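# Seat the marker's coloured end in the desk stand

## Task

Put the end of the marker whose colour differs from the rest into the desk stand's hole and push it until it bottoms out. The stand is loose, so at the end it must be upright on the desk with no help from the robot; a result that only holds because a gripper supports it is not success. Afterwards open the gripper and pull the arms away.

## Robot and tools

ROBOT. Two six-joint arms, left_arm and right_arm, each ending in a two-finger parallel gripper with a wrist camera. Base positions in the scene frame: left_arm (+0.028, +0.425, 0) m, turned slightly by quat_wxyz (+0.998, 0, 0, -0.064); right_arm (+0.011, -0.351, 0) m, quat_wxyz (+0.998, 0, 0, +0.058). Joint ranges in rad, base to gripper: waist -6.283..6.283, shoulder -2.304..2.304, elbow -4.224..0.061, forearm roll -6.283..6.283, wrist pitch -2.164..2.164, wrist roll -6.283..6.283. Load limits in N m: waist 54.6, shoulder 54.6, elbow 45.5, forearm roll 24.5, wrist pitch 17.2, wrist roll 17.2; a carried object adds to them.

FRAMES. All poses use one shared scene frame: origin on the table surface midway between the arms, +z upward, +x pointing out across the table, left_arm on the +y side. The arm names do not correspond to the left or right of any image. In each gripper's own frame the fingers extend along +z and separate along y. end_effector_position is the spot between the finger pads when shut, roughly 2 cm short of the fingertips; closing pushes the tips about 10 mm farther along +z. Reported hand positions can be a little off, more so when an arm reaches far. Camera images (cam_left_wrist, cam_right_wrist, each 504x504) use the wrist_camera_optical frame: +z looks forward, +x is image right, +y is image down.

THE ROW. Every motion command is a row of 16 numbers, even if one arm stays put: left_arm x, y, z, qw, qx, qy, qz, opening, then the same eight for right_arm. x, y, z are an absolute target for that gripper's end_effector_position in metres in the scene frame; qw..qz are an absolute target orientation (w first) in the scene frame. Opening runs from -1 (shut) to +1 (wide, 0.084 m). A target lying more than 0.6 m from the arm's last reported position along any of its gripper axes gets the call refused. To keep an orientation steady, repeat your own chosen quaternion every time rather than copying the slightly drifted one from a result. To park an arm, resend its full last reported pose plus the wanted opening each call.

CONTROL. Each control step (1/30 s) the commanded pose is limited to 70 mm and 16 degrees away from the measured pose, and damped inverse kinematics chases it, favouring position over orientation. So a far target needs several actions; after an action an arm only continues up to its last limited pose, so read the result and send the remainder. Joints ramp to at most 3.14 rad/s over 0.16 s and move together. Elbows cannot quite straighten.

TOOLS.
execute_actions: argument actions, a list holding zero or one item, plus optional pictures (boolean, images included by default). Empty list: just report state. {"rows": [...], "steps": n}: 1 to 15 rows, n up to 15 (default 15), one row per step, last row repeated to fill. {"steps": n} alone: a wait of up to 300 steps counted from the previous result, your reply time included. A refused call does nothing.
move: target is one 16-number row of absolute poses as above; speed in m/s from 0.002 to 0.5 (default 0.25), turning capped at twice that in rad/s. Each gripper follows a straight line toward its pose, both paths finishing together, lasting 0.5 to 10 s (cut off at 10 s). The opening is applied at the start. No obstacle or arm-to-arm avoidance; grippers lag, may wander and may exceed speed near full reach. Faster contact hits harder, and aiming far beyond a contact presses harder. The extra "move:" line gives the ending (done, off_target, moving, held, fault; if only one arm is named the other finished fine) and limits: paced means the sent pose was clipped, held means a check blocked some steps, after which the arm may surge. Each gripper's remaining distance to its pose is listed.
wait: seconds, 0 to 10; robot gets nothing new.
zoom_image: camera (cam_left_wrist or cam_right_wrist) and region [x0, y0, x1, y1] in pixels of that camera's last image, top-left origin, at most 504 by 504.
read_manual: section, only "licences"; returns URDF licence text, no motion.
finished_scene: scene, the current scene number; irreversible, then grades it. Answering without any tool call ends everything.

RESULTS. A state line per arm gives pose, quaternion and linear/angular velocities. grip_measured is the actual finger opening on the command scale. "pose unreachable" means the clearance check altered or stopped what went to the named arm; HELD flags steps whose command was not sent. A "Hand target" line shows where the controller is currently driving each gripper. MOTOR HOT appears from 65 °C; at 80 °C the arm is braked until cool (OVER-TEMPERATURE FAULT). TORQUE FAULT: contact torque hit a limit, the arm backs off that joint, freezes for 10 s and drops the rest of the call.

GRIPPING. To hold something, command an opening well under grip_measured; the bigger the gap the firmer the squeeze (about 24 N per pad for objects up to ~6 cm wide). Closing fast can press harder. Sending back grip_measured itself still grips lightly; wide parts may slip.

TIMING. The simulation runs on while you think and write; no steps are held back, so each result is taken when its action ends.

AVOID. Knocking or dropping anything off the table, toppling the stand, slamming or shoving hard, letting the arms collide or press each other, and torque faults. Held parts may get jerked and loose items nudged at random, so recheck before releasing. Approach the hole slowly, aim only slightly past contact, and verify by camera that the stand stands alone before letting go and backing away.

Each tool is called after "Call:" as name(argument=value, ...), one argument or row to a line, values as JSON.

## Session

Call:
execute_actions(
  actions=[],
)

Scene clock: 0.00 s of 4480.00 s.
left_arm: end_effector_position=(+0.6290, +0.2051, +0.1649) grip_measured=+1.00 end_effector_quat_wxyz=(-0.237, +0.014, +0.970, +0.047) end_effector_velocity=(+0.000, +0.000, -0.000) end_effector_angular_velocity=(-0.000, +0.000, +0.001) | right_arm: end_effector_position=(+0.4810, -0.0619, +0.1969) grip_measured=+1.00 end_effector_quat_wxyz=(-0.036, -0.126, +0.840, +0.527) end_effector_velocity=(-0.000, -0.000, -0.000) end_effector_angular_velocity=(-0.001, -0.000, +0.001)
Joint positions: left_arm=[-0.201 -1.049 -1.877 -0.057 -1.313  2.87   0.084] | right_arm=[ 0.028 -0.691 -1.004 -1.79   1.158 -1.31   0.084]
Joint velocities: left_arm=[ 0.    -0.001 -0.001 -0.    -0.    -0.    -0.   ] | right_arm=[-0.    -0.    -0.    -0.001 -0.    -0.     0.   ]
Motor temperatures (°C, as the motors report them): left_arm=[22 23 25 22 26 27] | right_arm=[20 24 22 24 25 26]
Hand target (left_arm): +0.629, +0.205, +0.165; -0.237, +0.014, +0.970, +0.047
Hand target (right_arm): +0.481, -0.062, +0.197; -0.036, -0.126, +0.840, +0.527

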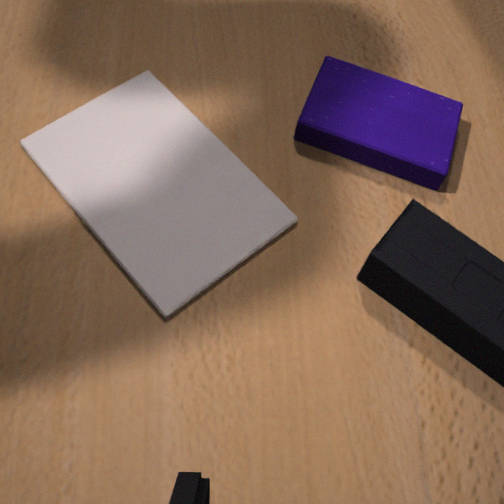

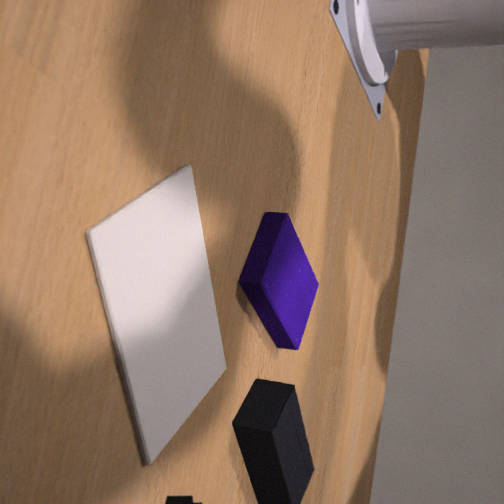

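Survey from the right arm, high, looking forward-down.

Call:
move(
  target=[0.3,0.35,0.25,-0.237,0.014,0.970,0.047,1, 0.30,-0.05,0.40,0,0.924,0,0.383,1],
)

Scene clock: 10.07 s of 4480.00 s.
left_arm: end_effector_position=(+0.3008, +0.3510, +0.2504) grip_measured=+1.00 end_effector_quat_wxyz=(-0.237, +0.014, +0.970, +0.047) end_effector_velocity=(-0.001, +0.001, +0.001) end_effector_angular_velocity=(-0.000, -0.001, +0.001) | right_arm: end_effector_position=(+0.3007, -0.0499, +0.4001) grip_measured=+1.00 end_effector_quat_wxyz=(-0.001, +0.923, +0.000, +0.384) end_effector_velocity=(-0.001, +0.001, +0.001) end_effector_angular_velocity=(+0.001, +0.008, -0.006)
Joint positions: left_arm=[-0.12  -0.12  -0.669 -0.021 -1.038  2.938  0.084] | right_arm=[ 1.087  0.25  -0.598  2.069  0.852 -1.191  0.084]
Joint velocities: left_arm=[ 0.001  0.004  0.003  0.    -0.001  0.    -0.   ] | right_arm=[ 0.    -0.003 -0.007  0.015  0.003 -0.008  0.   ]
Motor temperatures (°C, as the motors report them): left_arm=[22 23 26 22 26 27] | right_arm=[20 24 22 24 25 26]
Hand target (left_arm): +0.301, +0.351, +0.250; -0.237, +0.014, +0.970, +0.047
Hand target (right_arm): +0.301, -0.050, +0.400; -0.001, +0.923, -0.000, +0.384
Off the commanded pose (left_arm): 0.001 m, 0 deg.
Off the commanded pose (right_arm): 0.001 m, 0 deg.
After step 90, 0.63 s passed at rest.
move: done

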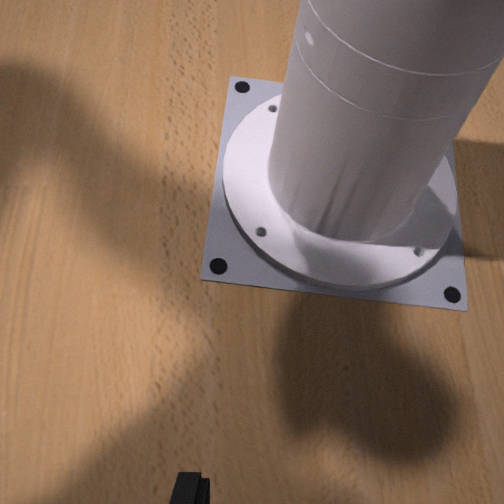

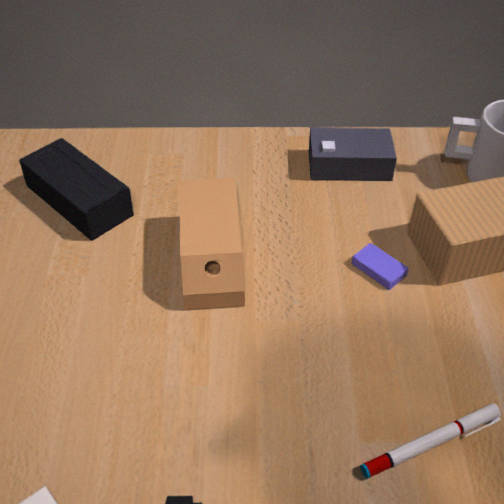

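Call:
move(
  target=[0.3,0.35,0.25,-0.237,0.014,0.970,0.047,1, 0.48,-0.21,0.2,0,1,0,0,1],
)

Scene clock: 24.60 s of 4480.00 s.
left_arm: end_effector_position=(+0.3000, +0.3500, +0.2500) grip_measured=+1.00 end_effector_quat_wxyz=(-0.237, +0.014, +0.970, +0.047) end_effector_velocity=(-0.000, +0.000, -0.000) end_effector_angular_velocity=(+0.000, +0.002, +0.000) | right_arm: end_effector_position=(+0.4798, -0.2100, +0.2001) grip_measured=+1.00 end_effector_quat_wxyz=(+0.001, +1.000, -0.000, +0.000) end_effector_velocity=(-0.000, -0.001, -0.001) end_effector_angular_velocity=(+0.005, +0.010, +0.001)
Joint positions: left_arm=[-0.123 -0.119 -0.667 -0.023 -1.036  2.935  0.084] | right_arm=[ 0.177 -0.362 -0.913  3.139  0.552 -2.847  0.084]
Joint velocities: left_arm=[ 0.    -0.001  0.    -0.    -0.     0.     0.   ] | right_arm=[-0.005 -0.005 -0.004  0.014  0.007 -0.018 -0.   ]
Motor temperatures (°C, as the motors report them): left_arm=[22 23 27 22 26 27] | right_arm=[20 24 23 24 25 26]
Hand target (left_arm): +0.300, +0.350, +0.250; -0.237, +0.014, +0.970, +0.047
Hand target (right_arm): +0.480, -0.210, +0.200; +0.000, +1.000, -0.000, -0.000
Off the commanded pose (left_arm): 0.000 m, 0 deg.
Off the commanded pose (right_arm): 0.000 m, 0 deg.
After step 90, 9.30 s passed at rest.
move: done

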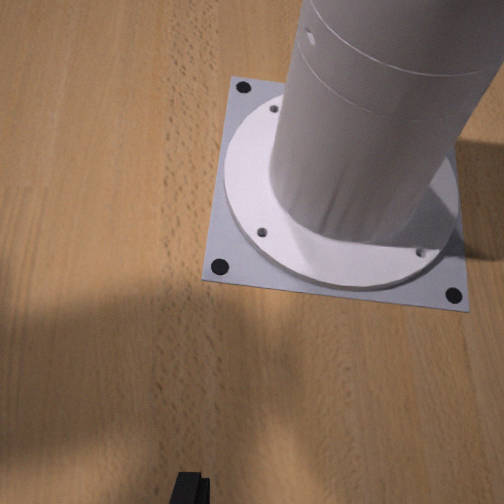

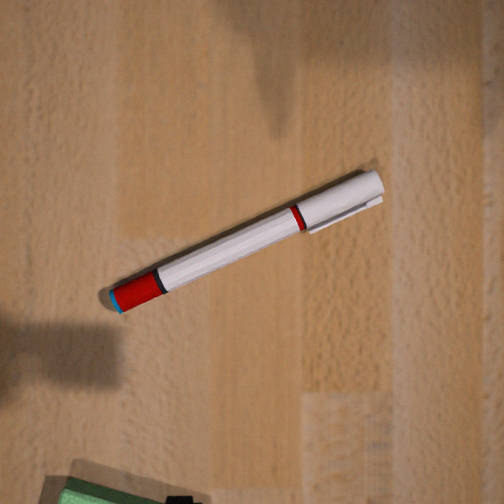

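Call:
move(
  target=[0.3,0.35,0.25,-0.237,0.014,0.970,0.047,1, 0.580,-0.239,0.09,-0.253,0.520,0.800,0.164,0.0],
)

Call:
move(
  target=[0.3,0.35,0.25,-0.237,0.014,0.970,0.047,1, 0.561,-0.197,0.025,-0.253,0.520,0.800,0.164,0.0],
  speed=0.05,
)

Scene clock: 39.03 s of 4480.00 s.
left_arm: end_effector_position=(+0.3000, +0.3500, +0.2500) grip_measured=+1.00 end_effector_quat_wxyz=(-0.237, +0.014, +0.970, +0.047) end_effector_velocity=(+0.000, +0.000, +0.000) end_effector_angular_velocity=(-0.000, +0.000, +0.001) | right_arm: end_effector_position=(+0.5797, -0.2389, +0.0900) grip_measured=-0.01 end_effector_quat_wxyz=(-0.253, +0.520, +0.799, +0.164) end_effector_velocity=(+0.001, -0.001, -0.001) end_effector_angular_velocity=(+0.002, -0.002, +0.008)
Joint positions: left_arm=[-0.123 -0.119 -0.667 -0.023 -1.036  2.935  0.084] | right_arm=[-0.142 -0.896 -1.349  3.87   0.892 -5.749  0.044]
Joint velocities: left_arm=[ 0.001 -0.    -0.001  0.    -0.     0.    -0.   ] | right_arm=[-0.002 -0.005 -0.007 -0.004  0.005 -0.006 -0.   ]
Motor temperatures (°C, as the motors report them): left_arm=[22 23 27 22 26 27] | right_arm=[20 24 23 24 25 26]
Hand target (left_arm): +0.300, +0.350, +0.250; -0.237, +0.014, +0.970, +0.047
Hand target (right_arm): +0.580, -0.239, +0.090; -0.253, +0.520, +0.799, +0.164
Off the commanded pose (left_arm): 0.000 m, 0 deg.
Off the commanded pose (right_arm): 0.000 m, 0 deg.
After step 90, 6.87 s passed at rest.
move: done

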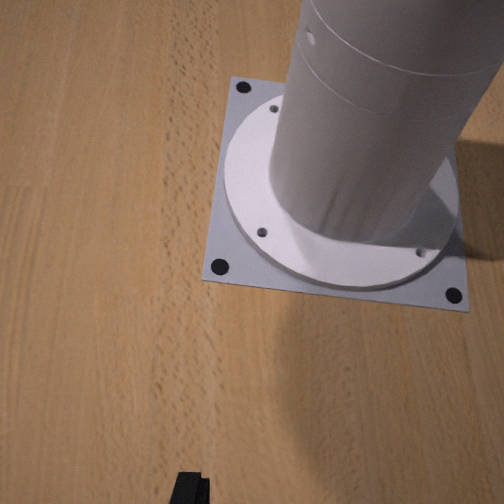

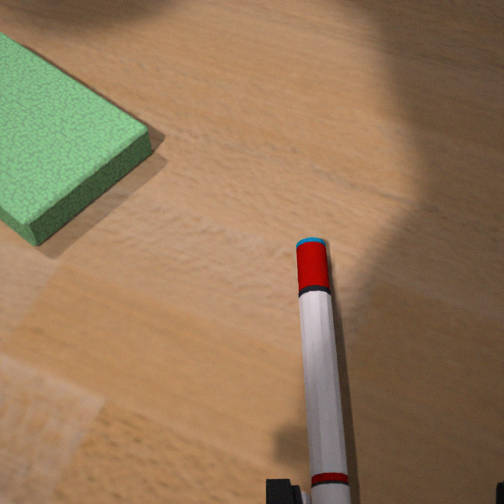

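Scene clock: 41.00 s of 4480.00 s.
left_arm: end_effector_position=(+0.3000, +0.3500, +0.2500) grip_measured=+1.00 end_effector_quat_wxyz=(-0.237, +0.014, +0.970, +0.047) end_effector_velocity=(-0.001, -0.000, -0.000) end_effector_angular_velocity=(+0.000, +0.001, -0.001) | right_arm: end_effector_position=(+0.5610, -0.1971, +0.0252) grip_measured=-0.01 end_effector_quat_wxyz=(-0.253, +0.520, +0.800, +0.164) end_effector_velocity=(-0.000, +0.001, -0.001) end_effector_angular_velocity=(+0.000, -0.001, +0.000)
Joint positions: left_arm=[-0.123 -0.119 -0.667 -0.023 -1.036  2.935  0.084] | right_arm=[-0.074 -0.989 -1.323  3.992  0.79  -5.838  0.044]
Joint velocities: left_arm=[-0.001 -0.001  0.001  0.     0.     0.     0.   ] | right_arm=[ 0.001 -0.002 -0.     0.002 -0.001 -0.002 -0.   ]
Motor temperatures (°C, as the motors report them): left_arm=[22 23 27 22 26 27] | right_arm=[20 24 23 24 25 26]
Hand target (left_arm): +0.300, +0.350, +0.250; -0.237, +0.014, +0.970, +0.047
Hand target (right_arm): +0.561, -0.197, +0.025; -0.253, +0.520, +0.800, +0.164
Off the commanded pose (left_arm): 0.000 m, 0 deg.
Off the commanded pose (right_arm): 0.000 m, 0 deg.
move: done

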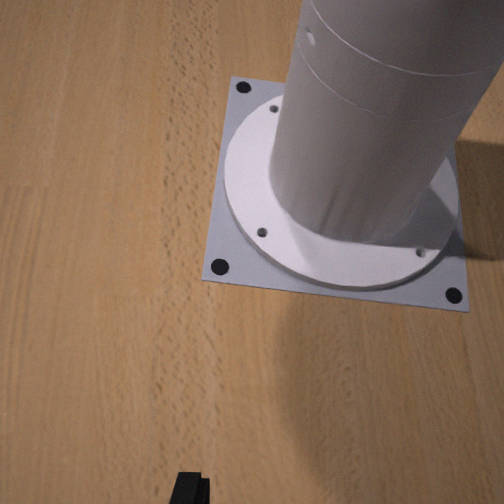

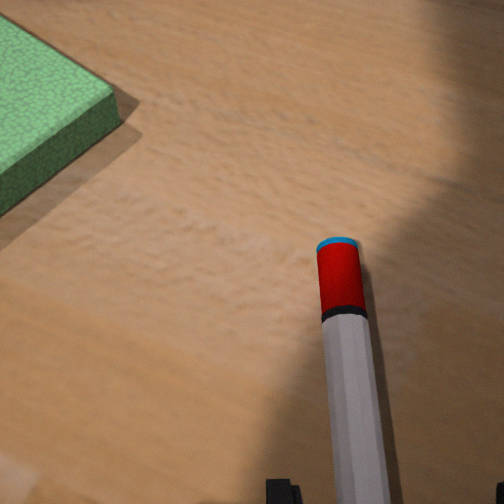

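Call:
move(
  target=[0.3,0.35,0.25,-0.237,0.014,0.970,0.047,1, 0.561,-0.197,0.023,-0.253,0.520,0.800,0.164,-1],
  speed=0.02,
)

Call:
move(
  target=[0.3,0.35,0.25,-0.237,0.014,0.970,0.047,1, 0.55,-0.17,0.22,-0.253,0.520,0.800,0.164,-1],
  speed=0.1,
)

Scene clock: 47.93 s of 4480.00 s.
left_arm: end_effector_position=(+0.3000, +0.3500, +0.2500) grip_measured=+1.00 end_effector_quat_wxyz=(-0.237, +0.014, +0.970, +0.047) end_effector_velocity=(-0.000, +0.000, +0.000) end_effector_angular_velocity=(-0.000, -0.000, +0.001) | right_arm: end_effector_position=(+0.5613, -0.1967, +0.0242) grip_measured=-0.75 end_effector_quat_wxyz=(-0.253, +0.519, +0.799, +0.165) end_effector_velocity=(-0.001, -0.000, -0.002) end_effector_angular_velocity=(-0.001, +0.002, -0.001)
Joint positions: left_arm=[-0.123 -0.119 -0.667 -0.023 -1.036  2.935  0.084] | right_arm=[-0.074 -0.992 -1.326  3.994  0.791 -5.841  0.011]
Joint velocities: left_arm=[ 0.001  0.001  0.001 -0.    -0.    -0.     0.   ] | right_arm=[-0.001 -0.003  0.001  0.001 -0.001 -0.001  0.   ]
Motor temperatures (°C, as the motors report them): left_arm=[22 23 27 22 26 27] | right_arm=[20 24 23 24 25 26]
Hand target (left_arm): +0.300, +0.350, +0.250; -0.237, +0.014, +0.970, +0.047
Hand target (right_arm): +0.561, -0.197, +0.023; -0.253, +0.520, +0.799, +0.164
Off the commanded pose (left_arm): 0.000 m, 0 deg.
Off the commanded pose (right_arm): 0.001 m, 0 deg.
After step 90, 3.23 s passed at rest.
move: done

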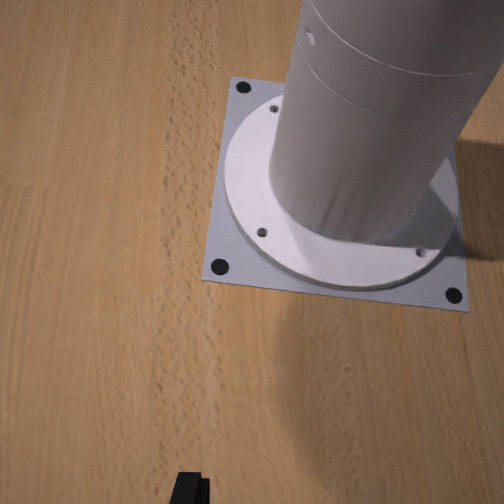

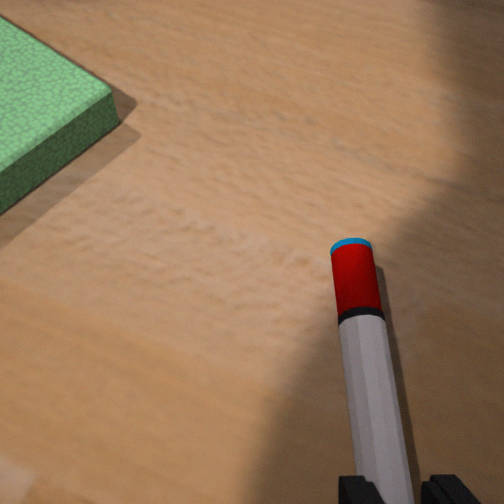

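Scene clock: 50.33 s of 4480.00 s.
left_arm: end_effector_position=(+0.3000, +0.3500, +0.2500) grip_measured=+1.00 end_effector_quat_wxyz=(-0.237, +0.014, +0.970, +0.047) end_effector_velocity=(-0.001, -0.000, -0.001) end_effector_angular_velocity=(+0.001, +0.002, -0.002) | right_arm: end_effector_position=(+0.5501, -0.1701, +0.2196) grip_measured=-0.75 end_effector_quat_wxyz=(-0.253, +0.520, +0.799, +0.164) end_effector_velocity=(+0.000, -0.001, +0.002) end_effector_angular_velocity=(-0.001, +0.000, -0.001)
Joint positions: left_arm=[-0.123 -0.119 -0.667 -0.023 -1.036  2.935  0.084] | right_arm=[-0.028 -0.627 -1.246  3.855  0.978 -5.559  0.011]
Joint velocities: left_arm=[-0.002 -0.001  0.001  0.    -0.     0.     0.   ] | right_arm=[-0.001  0.002 -0.002 -0.002  0.002  0.003  0.   ]
Motor temperatures (°C, as the motors report them): left_arm=[22 23 27 22 26 27] | right_arm=[20 25 23 24 25 26]
Hand target (left_arm): +0.300, +0.350, +0.250; -0.237, +0.014, +0.970, +0.047
Hand target (right_arm): +0.550, -0.170, +0.220; -0.253, +0.520, +0.799, +0.164
Off the commanded pose (left_arm): 0.000 m, 0 deg.
Off the commanded pose (right_arm): 0.000 m, 0 deg.
move: done

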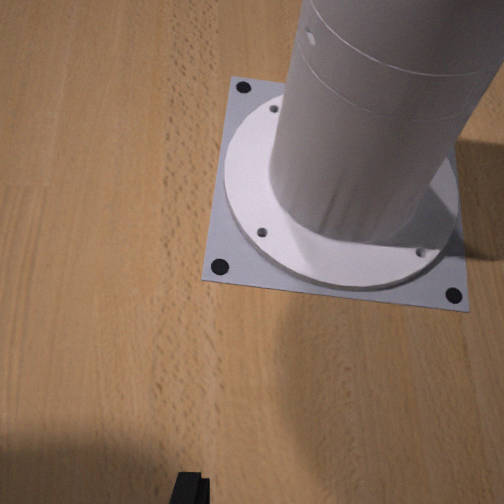

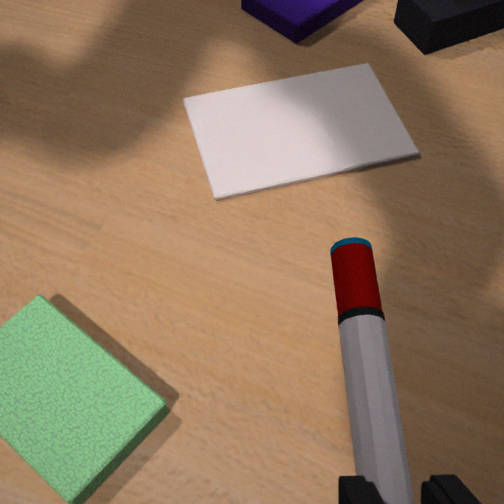

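Call:
move(
  target=[0.55,0.33,0.12,0.5,0.5,-0.5,0.5,1, 0.52,-0.02,0.24,0,0.954,0,0.301,-1],
  speed=0.1,
)

Scene clock: 70.53 s of 4480.00 s.
left_arm: end_effector_position=(+0.5482, +0.3290, +0.1191) grip_measured=+1.00 end_effector_quat_wxyz=(+0.499, +0.502, -0.500, +0.499) end_effector_velocity=(+0.000, +0.000, +0.000) end_effector_angular_velocity=(-0.000, -0.001, +0.001) | right_arm: end_effector_position=(+0.5202, -0.0200, +0.2403) grip_measured=-0.75 end_effector_quat_wxyz=(+0.000, +0.954, -0.000, +0.300) end_effector_velocity=(-0.001, -0.001, -0.002) end_effector_angular_velocity=(+0.003, -0.014, +0.000)
Joint positions: left_arm=[ 0.407 -1.129 -1.219 -1.295 -1.592  3.054  0.084] | right_arm=[ 0.616 -0.382 -0.93   4.877 -0.399 -4.256  0.011]
Joint velocities: left_arm=[ 0.     0.001 -0.    -0.    -0.    -0.     0.   ] | right_arm=[ 0.004  0.003  0.014 -0.059 -0.005  0.064 -0.   ]
Motor temperatures (°C, as the motors report them): left_arm=[22 23 27 22 26 27] | right_arm=[20 25 23 24 25 26]
Hand target (left_arm): +0.548, +0.329, +0.119; +0.499, +0.502, -0.500, +0.499
Hand target (right_arm): +0.520, -0.020, +0.240; -0.000, +0.954, -0.000, +0.301
Off the commanded pose (left_arm): 0.002 m, 0 deg.
Off the commanded pose (right_arm): 0.000 m, 0 deg.
After step 90, 6.30 s passed at rest.
move: done

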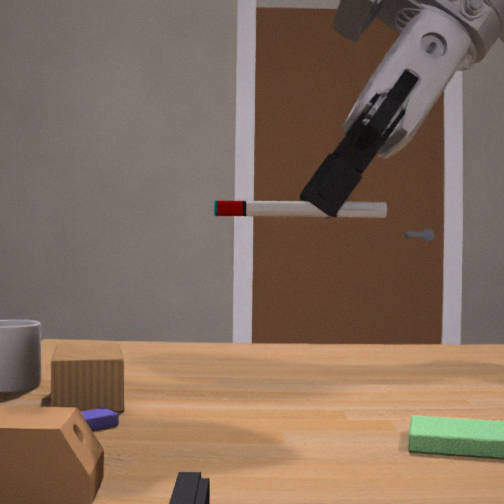

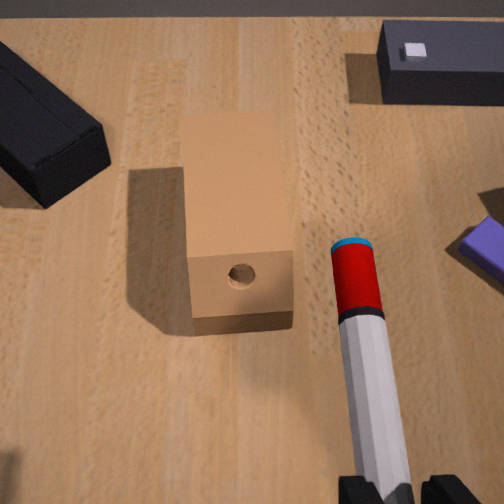

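Call:
move(
  target=[0.60,0.33,0.10,0.5,0.5,-0.5,0.5,1, 0.60,0.008,0.14,-0.003,0.997,0.044,0.061,-1],
  speed=0.07,
)

Scene clock: 90.50 s of 4480.00 s.
left_arm: end_effector_position=(+0.6000, +0.3298, +0.1000) grip_measured=+1.00 end_effector_quat_wxyz=(+0.500, +0.500, -0.500, +0.500) end_effector_velocity=(+0.001, +0.000, -0.000) end_effector_angular_velocity=(-0.000, -0.001, +0.000) | right_arm: end_effector_position=(+0.5996, +0.0079, +0.1401) grip_measured=-0.75 end_effector_quat_wxyz=(-0.003, +0.997, +0.044, +0.061) end_effector_velocity=(+0.001, +0.000, -0.001) end_effector_angular_velocity=(-0.000, +0.010, +0.002)
Joint positions: left_arm=[ 0.384 -1.234 -1.411 -1.319 -1.615  2.97   0.084] | right_arm=[ 0.452 -0.818 -1.47   6.175 -0.545 -5.715  0.011]
Joint velocities: left_arm=[ 0.    -0.002 -0.004 -0.    -0.001 -0.001  0.   ] | right_arm=[-0.002 -0.008 -0.012  0.013 -0.011 -0.015 -0.   ]
Motor temperatures (°C, as the motors report them): left_arm=[22 24 27 22 26 27] | right_arm=[20 25 24 24 25 26]
Hand target (left_arm): +0.600, +0.330, +0.100; +0.500, +0.500, -0.500, +0.500
Hand target (right_arm): +0.600, +0.008, +0.140; -0.003, +0.997, +0.044, +0.061
Off the commanded pose (left_arm): 0.000 m, 0 deg.
Off the commanded pose (right_arm): 0.000 m, 0 deg.
After step 90, 13.07 s passed at rest.
move: done

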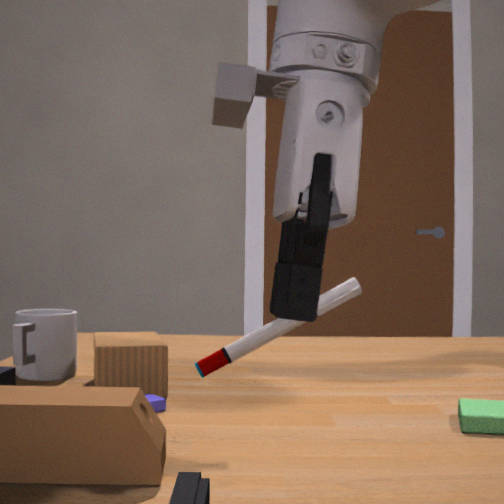

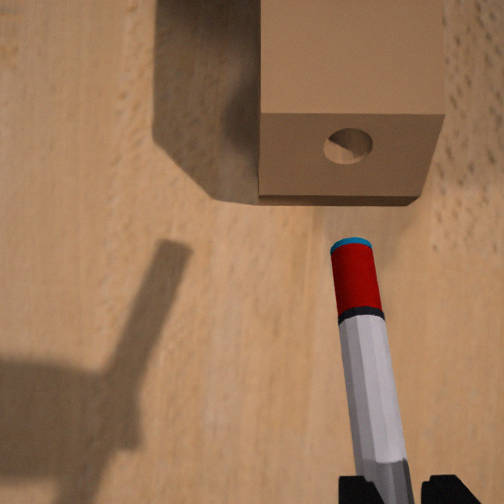

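Call:
move(
  target=[0.60,0.33,0.10,0.5,0.5,-0.5,0.5,1, 0.613,0.0055,0.130,-0.003,0.997,0.044,0.061,-1],
  speed=0.02,
)

Call:
zoom_image(
  camera="cam_left_wrist",
  region=[100,320,260,480],
)

Scene clock: 118.10 s of 4480.00 s.
left_arm: end_effector_position=(+0.6000, +0.3300, +0.1000) grip_measured=+1.00 end_effector_quat_wxyz=(+0.500, +0.500, -0.500, +0.500) end_effector_velocity=(-0.000, -0.000, -0.000) end_effector_angular_velocity=(-0.000, +0.000, -0.000) | right_arm: end_effector_position=(+0.6129, +0.0055, +0.1301) grip_measured=-0.75 end_effector_quat_wxyz=(-0.003, +0.997, +0.044, +0.061) end_effector_velocity=(+0.002, +0.000, +0.000) end_effector_angular_velocity=(+0.001, -0.002, +0.000)
Joint positions: left_arm=[ 0.384 -1.234 -1.412 -1.319 -1.616  2.97   0.084] | right_arm=[ 0.438 -0.855 -1.508  6.179 -0.546 -5.731  0.011]
Joint velocities: left_arm=[-0. -0.  0. -0. -0.  0.  0.] | right_arm=[-0.001 -0.003 -0.005  0.     0.    -0.002  0.   ]
Motor temperatures (°C, as the motors report them): left_arm=[22 25 27 22 26 27] | right_arm=[20 26 24 24 25 26]
Hand target (left_arm): +0.600, +0.330, +0.100; +0.500, +0.500, -0.500, +0.500
Hand target (right_arm): +0.613, +0.006, +0.130; -0.003, +0.997, +0.044, +0.061
Off the commanded pose (left_arm): 0.000 m, 0 deg.
Off the commanded pose (right_arm): 0.000 m, 0 deg.
After step 90, 23.47 s passed at rest.
move: done

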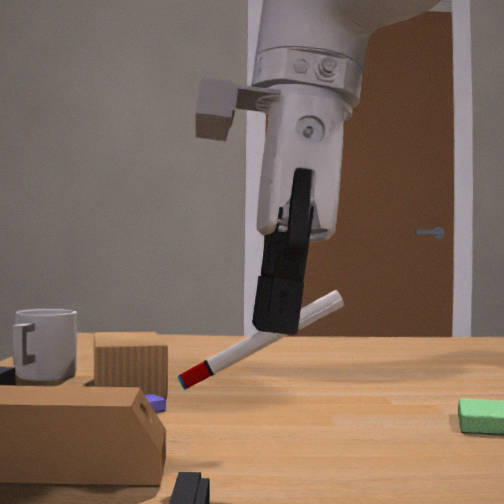

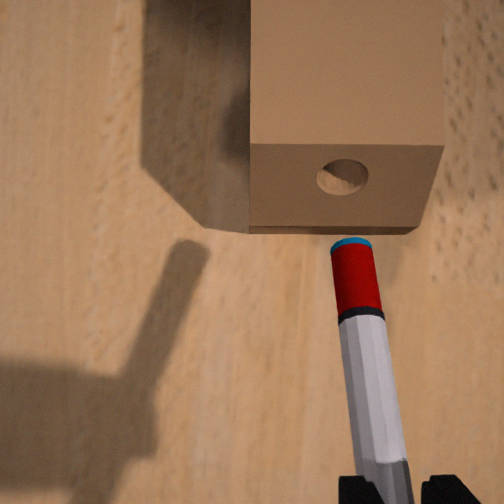

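Region (100, 320, 260, 480) of cam_left_wrist's 504x504 image, scaled by 3.150, with more detail than that image has.

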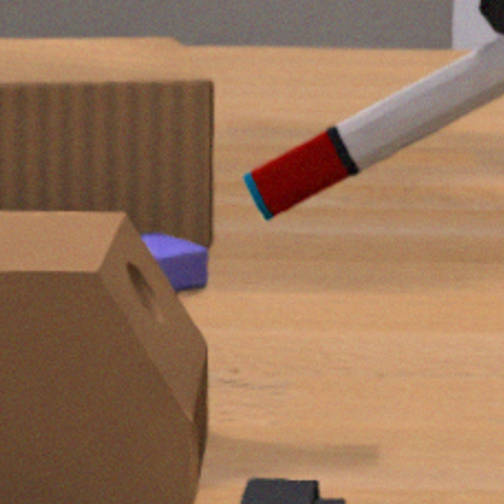

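Call:
move(
  target=[0.60,0.33,0.10,0.5,0.5,-0.5,0.5,1, 0.629,0.0069,0.1155,-0.003,0.997,0.044,0.061,-1],
  speed=0.01,
)

Call:
zoom_image(
  camera="cam_left_wrist",
  region=[100,320,260,480],
)

Scene clock: 130.57 s of 4480.00 s.
left_arm: end_effector_position=(+0.6000, +0.3300, +0.1000) grip_measured=+1.00 end_effector_quat_wxyz=(+0.500, +0.500, -0.500, +0.500) end_effector_velocity=(+0.001, +0.001, +0.001) end_effector_angular_velocity=(+0.000, -0.002, +0.002) | right_arm: end_effector_position=(+0.6289, +0.0069, +0.1156) grip_measured=-0.75 end_effector_quat_wxyz=(-0.003, +0.997, +0.044, +0.061) end_effector_velocity=(+0.002, +0.000, -0.000) end_effector_angular_velocity=(+0.001, -0.000, -0.002)
Joint positions: left_arm=[ 0.384 -1.234 -1.412 -1.319 -1.616  2.97   0.084] | right_arm=[ 0.428 -0.909 -1.566  6.182 -0.55  -5.744  0.011]
Joint velocities: left_arm=[ 0.002  0.001 -0.001 -0.     0.    -0.    -0.   ] | right_arm=[-0.001 -0.004 -0.005  0.002 -0.001 -0.001  0.   ]
Motor temperatures (°C, as the motors report them): left_arm=[22 25 27 22 26 27] | right_arm=[20 26 24 24 25 26]
Hand target (left_arm): +0.600, +0.330, +0.100; +0.500, +0.500, -0.500, +0.500
Hand target (right_arm): +0.629, +0.007, +0.115; -0.003, +0.997, +0.044, +0.061
Off the commanded pose (left_arm): 0.000 m, 0 deg.
Off the commanded pose (right_arm): 0.000 m, 0 deg.
After step 90, 7.07 s passed at rest.
move: done

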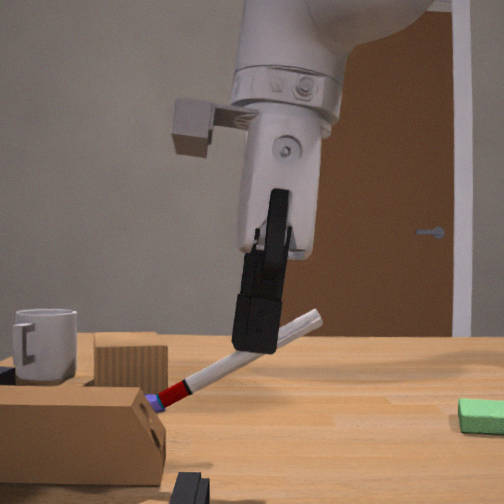

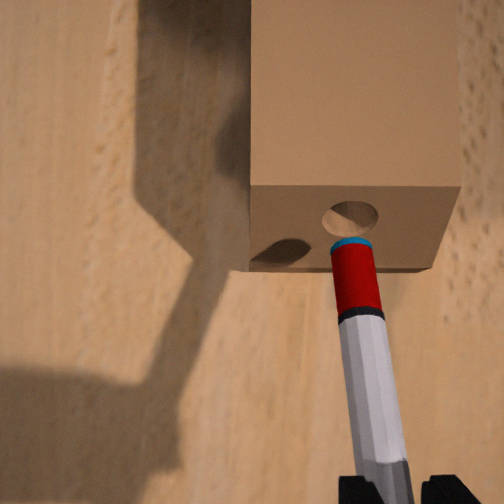

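Region (100, 320, 260, 480) of cam_left_wrist's 504x504 image, scaled by 3.150, with more detail than that image has.

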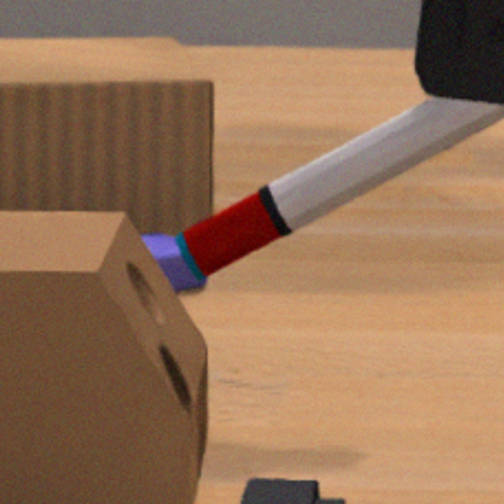

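Call:
move(
  target=[0.60,0.33,0.10,0.5,0.5,-0.5,0.5,1, 0.646,0.0084,0.104,-0.003,0.997,0.044,0.061,-1],
  speed=0.008,
)

Call:
zoom_image(
  camera="cam_left_wrist",
  region=[100,320,260,480],
)

Scene clock: 140.20 s of 4480.00 s.
left_arm: end_effector_position=(+0.6000, +0.3300, +0.1000) grip_measured=+1.00 end_effector_quat_wxyz=(+0.500, +0.500, -0.500, +0.500) end_effector_velocity=(+0.000, +0.000, +0.001) end_effector_angular_velocity=(+0.000, -0.001, -0.000) | right_arm: end_effector_position=(+0.6459, +0.0084, +0.1041) grip_measured=-0.75 end_effector_quat_wxyz=(-0.003, +0.997, +0.044, +0.061) end_effector_velocity=(+0.001, +0.001, -0.000) end_effector_angular_velocity=(+0.001, -0.001, -0.000)
Joint positions: left_arm=[ 0.384 -1.234 -1.412 -1.319 -1.616  2.97   0.084] | right_arm=[ 0.417 -0.961 -1.632  6.186 -0.562 -5.759  0.011]
Joint velocities: left_arm=[ 0.     0.001  0.001  0.    -0.    -0.     0.   ] | right_arm=[-0.    -0.004 -0.006  0.001 -0.001 -0.001 -0.   ]
Motor temperatures (°C, as the motors report them): left_arm=[22 25 27 22 26 27] | right_arm=[20 26 24 24 25 26]
Hand target (left_arm): +0.600, +0.330, +0.100; +0.500, +0.500, -0.500, +0.500
Hand target (right_arm): +0.646, +0.008, +0.104; -0.003, +0.997, +0.044, +0.061
Off the commanded pose (left_arm): 0.000 m, 0 deg.
Off the commanded pose (right_arm): 0.000 m, 0 deg.
After step 90, 3.83 s passed at rest.
move: done

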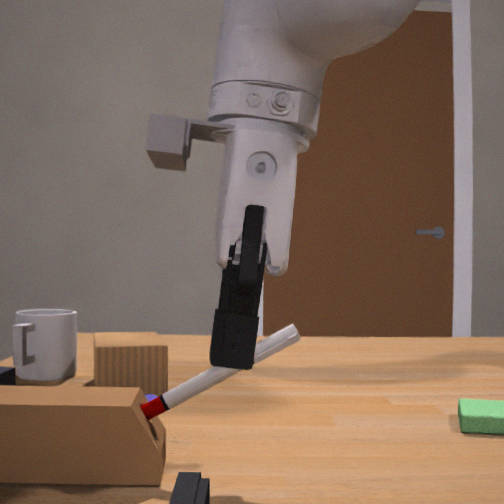

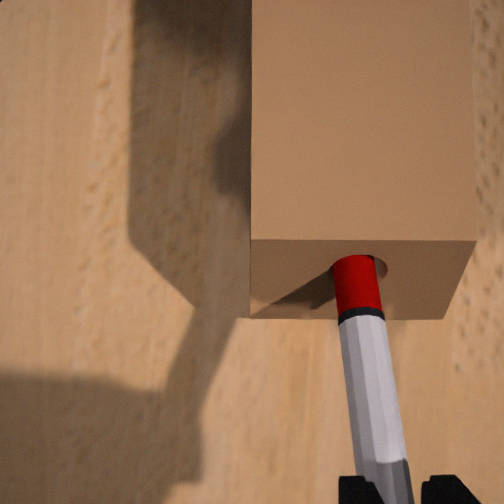

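Region (100, 320, 260, 480) of cam_left_wrist's 504x504 image, scaled by 3.150, with more detail than that image has.

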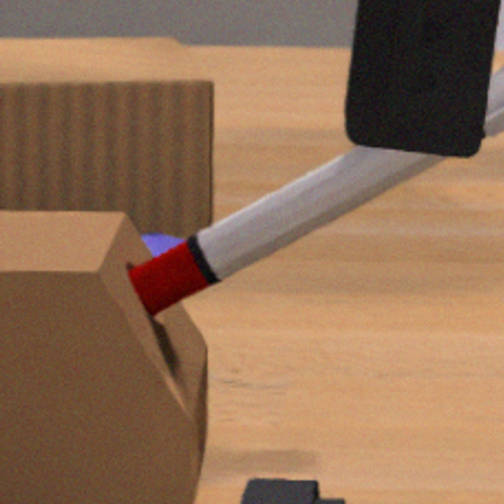

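In. Continue.

Call:
move(
  target=[0.60,0.33,0.10,0.5,0.5,-0.5,0.5,1, 0.667,0.0102,0.091,-0.003,0.997,0.044,0.061,-1],
  speed=0.008,
)

Call:
zoom_image(
  camera="cam_left_wrist",
  region=[100,300,300,480],
)

Scene clock: 148.47 s of 4480.00 s.
left_arm: end_effector_position=(+0.6000, +0.3300, +0.1000) grip_measured=+1.00 end_effector_quat_wxyz=(+0.500, +0.500, -0.500, +0.500) end_effector_velocity=(-0.000, +0.000, +0.000) end_effector_angular_velocity=(-0.000, -0.000, +0.001) | right_arm: end_effector_position=(+0.6669, +0.0102, +0.0911) grip_measured=-0.75 end_effector_quat_wxyz=(-0.003, +0.997, +0.044, +0.061) end_effector_velocity=(+0.000, +0.001, -0.001) end_effector_angular_velocity=(-0.000, +0.000, +0.001)
Joint positions: left_arm=[ 0.384 -1.234 -1.412 -1.319 -1.616  2.97   0.084] | right_arm=[ 0.404 -1.027 -1.719  6.191 -0.583 -5.778  0.011]
Joint velocities: left_arm=[ 0.001  0.001  0.001  0.    -0.    -0.     0.   ] | right_arm=[ 0.001 -0.004 -0.004  0.    -0.001 -0.001 -0.   ]
Motor temperatures (°C, as the motors report them): left_arm=[22 26 27 22 26 27] | right_arm=[20 26 24 24 25 26]
Hand target (left_arm): +0.600, +0.330, +0.100; +0.500, +0.500, -0.500, +0.500
Hand target (right_arm): +0.667, +0.010, +0.091; -0.003, +0.997, +0.044, +0.061
Off the commanded pose (left_arm): 0.000 m, 0 deg.
Off the commanded pose (right_arm): 0.000 m, 0 deg.
After step 90, 1.97 s passed at rest.
move: done

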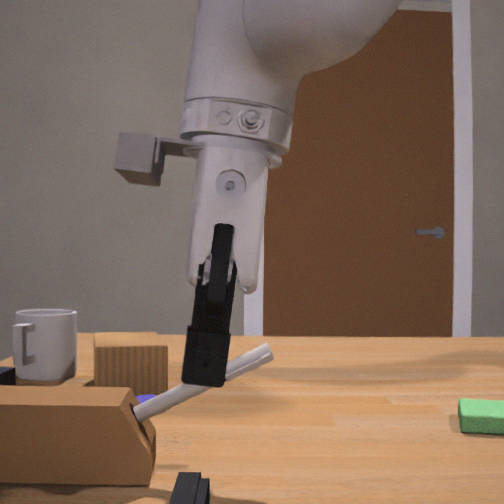

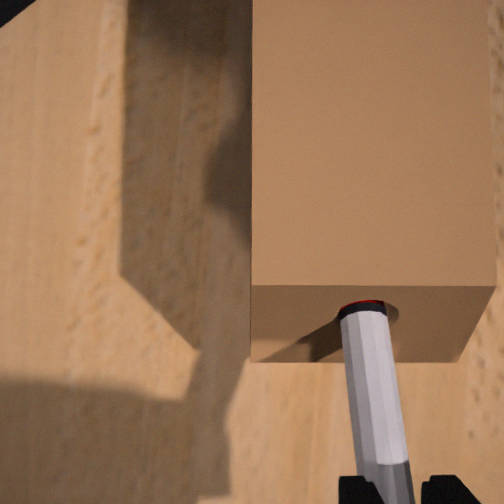

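Region (100, 300, 300, 480) of cam_left_wrist's 504x504 image, scaled by 2.520, with more detail than that image has; it fills the top 454 rows of this view, and the rest is white.

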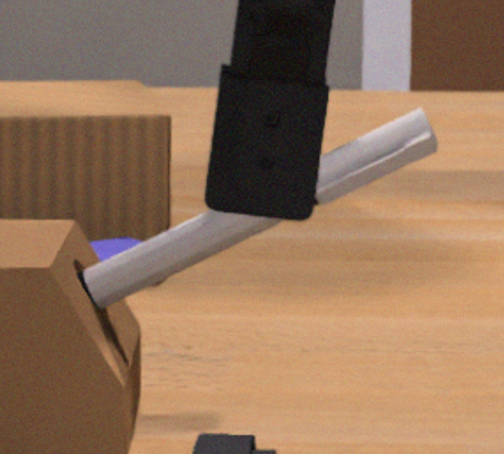

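Call:
move(
  target=[0.60,0.33,0.10,0.5,0.5,-0.5,0.5,1, 0.665,0.0102,0.092,-0.003,0.997,0.044,0.061,0.2],
  speed=0.01,
)

Call:
move(
  target=[0.60,0.33,0.10,0.5,0.5,-0.5,0.5,1, 0.64,0.008,0.2,-0.003,0.997,0.044,0.061,0.2],
  speed=0.06,
)

Call:
zoom_image(
  camera="cam_left_wrist",
  region=[100,300,300,480],
)

Scene clock: 158.00 s of 4480.00 s.
left_arm: end_effector_position=(+0.6000, +0.3300, +0.1000) grip_measured=+1.00 end_effector_quat_wxyz=(+0.500, +0.500, -0.500, +0.500) end_effector_velocity=(+0.000, -0.000, +0.000) end_effector_angular_velocity=(+0.000, -0.001, -0.000) | right_arm: end_effector_position=(+0.6651, +0.0102, +0.0920) grip_measured=+0.19 end_effector_quat_wxyz=(-0.003, +0.997, +0.044, +0.061) end_effector_velocity=(-0.002, +0.001, +0.000) end_effector_angular_velocity=(-0.001, +0.001, +0.003)
Joint positions: left_arm=[ 0.384 -1.234 -1.412 -1.319 -1.616  2.97   0.084] | right_arm=[ 0.406 -1.021 -1.711  6.191 -0.581 -5.776  0.052]
Joint velocities: left_arm=[-0.  0. -0. -0. -0.  0.  0.] | right_arm=[ 0.003  0.003  0.005 -0.001  0.001  0.001  0.   ]
Motor temperatures (°C, as the motors report them): left_arm=[22 26 27 22 26 27] | right_arm=[20 27 24 24 25 26]
Hand target (left_arm): +0.600, +0.330, +0.100; +0.500, +0.500, -0.500, +0.500
Hand target (right_arm): +0.665, +0.010, +0.092; -0.003, +0.997, +0.044, +0.061
Off the commanded pose (left_arm): 0.000 m, 0 deg.
Off the commanded pose (right_arm): 0.000 m, 0 deg.
After step 90, 5.83 s passed at rest.
move: done

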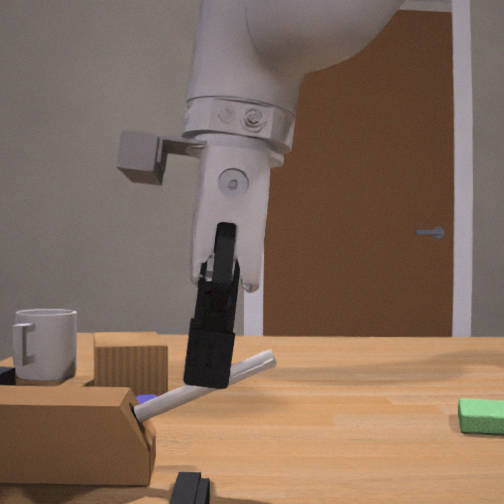

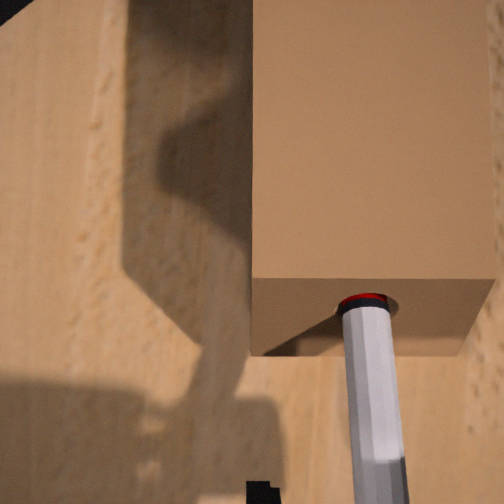

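Scene clock: 160.23 s of 4480.00 s.
left_arm: end_effector_position=(+0.6000, +0.3300, +0.1000) grip_measured=+1.00 end_effector_quat_wxyz=(+0.500, +0.500, -0.500, +0.500) end_effector_velocity=(-0.000, -0.001, -0.000) end_effector_angular_velocity=(-0.000, +0.001, -0.001) | right_arm: end_effector_position=(+0.6400, +0.0079, +0.1997) grip_measured=+0.19 end_effector_quat_wxyz=(-0.003, +0.997, +0.044, +0.061) end_effector_velocity=(-0.000, +0.000, +0.002) end_effector_angular_velocity=(+0.000, -0.001, +0.001)
Joint positions: left_arm=[ 0.384 -1.234 -1.412 -1.319 -1.616  2.97   0.084] | right_arm=[ 0.421 -0.822 -1.627  6.201 -0.696 -5.775  0.052]
Joint velocities: left_arm=[-0.001 -0.001 -0.     0.    -0.    -0.     0.   ] | right_arm=[ 0.001  0.004  0.001 -0.    -0.002  0.    -0.   ]
Motor temperatures (°C, as the motors report them): left_arm=[22 26 27 22 26 27] | right_arm=[20 27 24 24 25 26]
Hand target (left_arm): +0.600, +0.330, +0.100; +0.500, +0.500, -0.500, +0.500
Hand target (right_arm): +0.640, +0.008, +0.200; -0.003, +0.997, +0.044, +0.061
Off the commanded pose (left_arm): 0.000 m, 0 deg.
Off the commanded pose (right_arm): 0.000 m, 0 deg.
move: done

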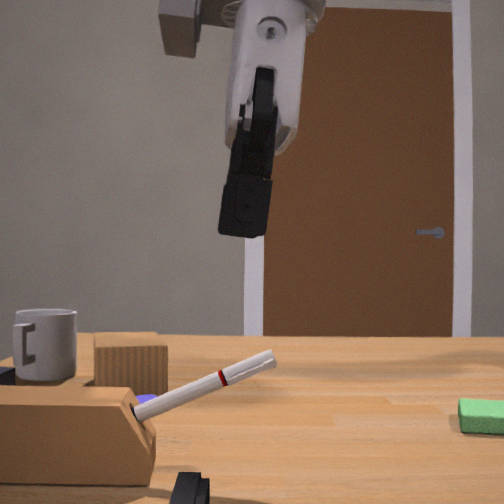

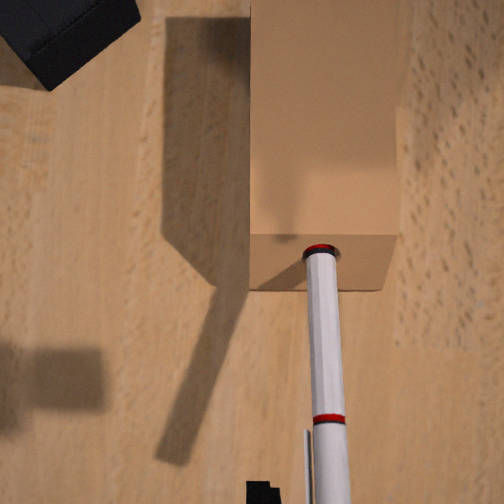

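Region (100, 300, 300, 480) of cam_left_wrist's 504x504 image, scaled by 2.520, with more detail than that image has; it fills the top 454 rows of this view, and the rest is white.

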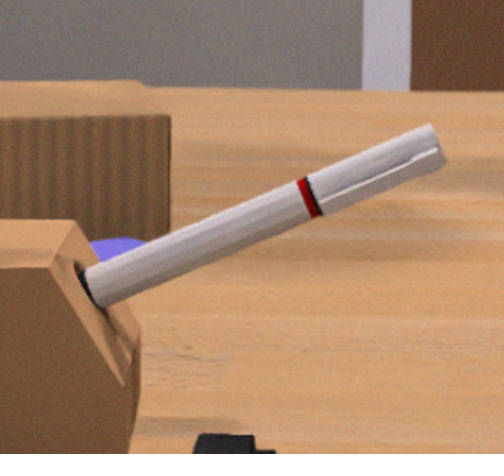

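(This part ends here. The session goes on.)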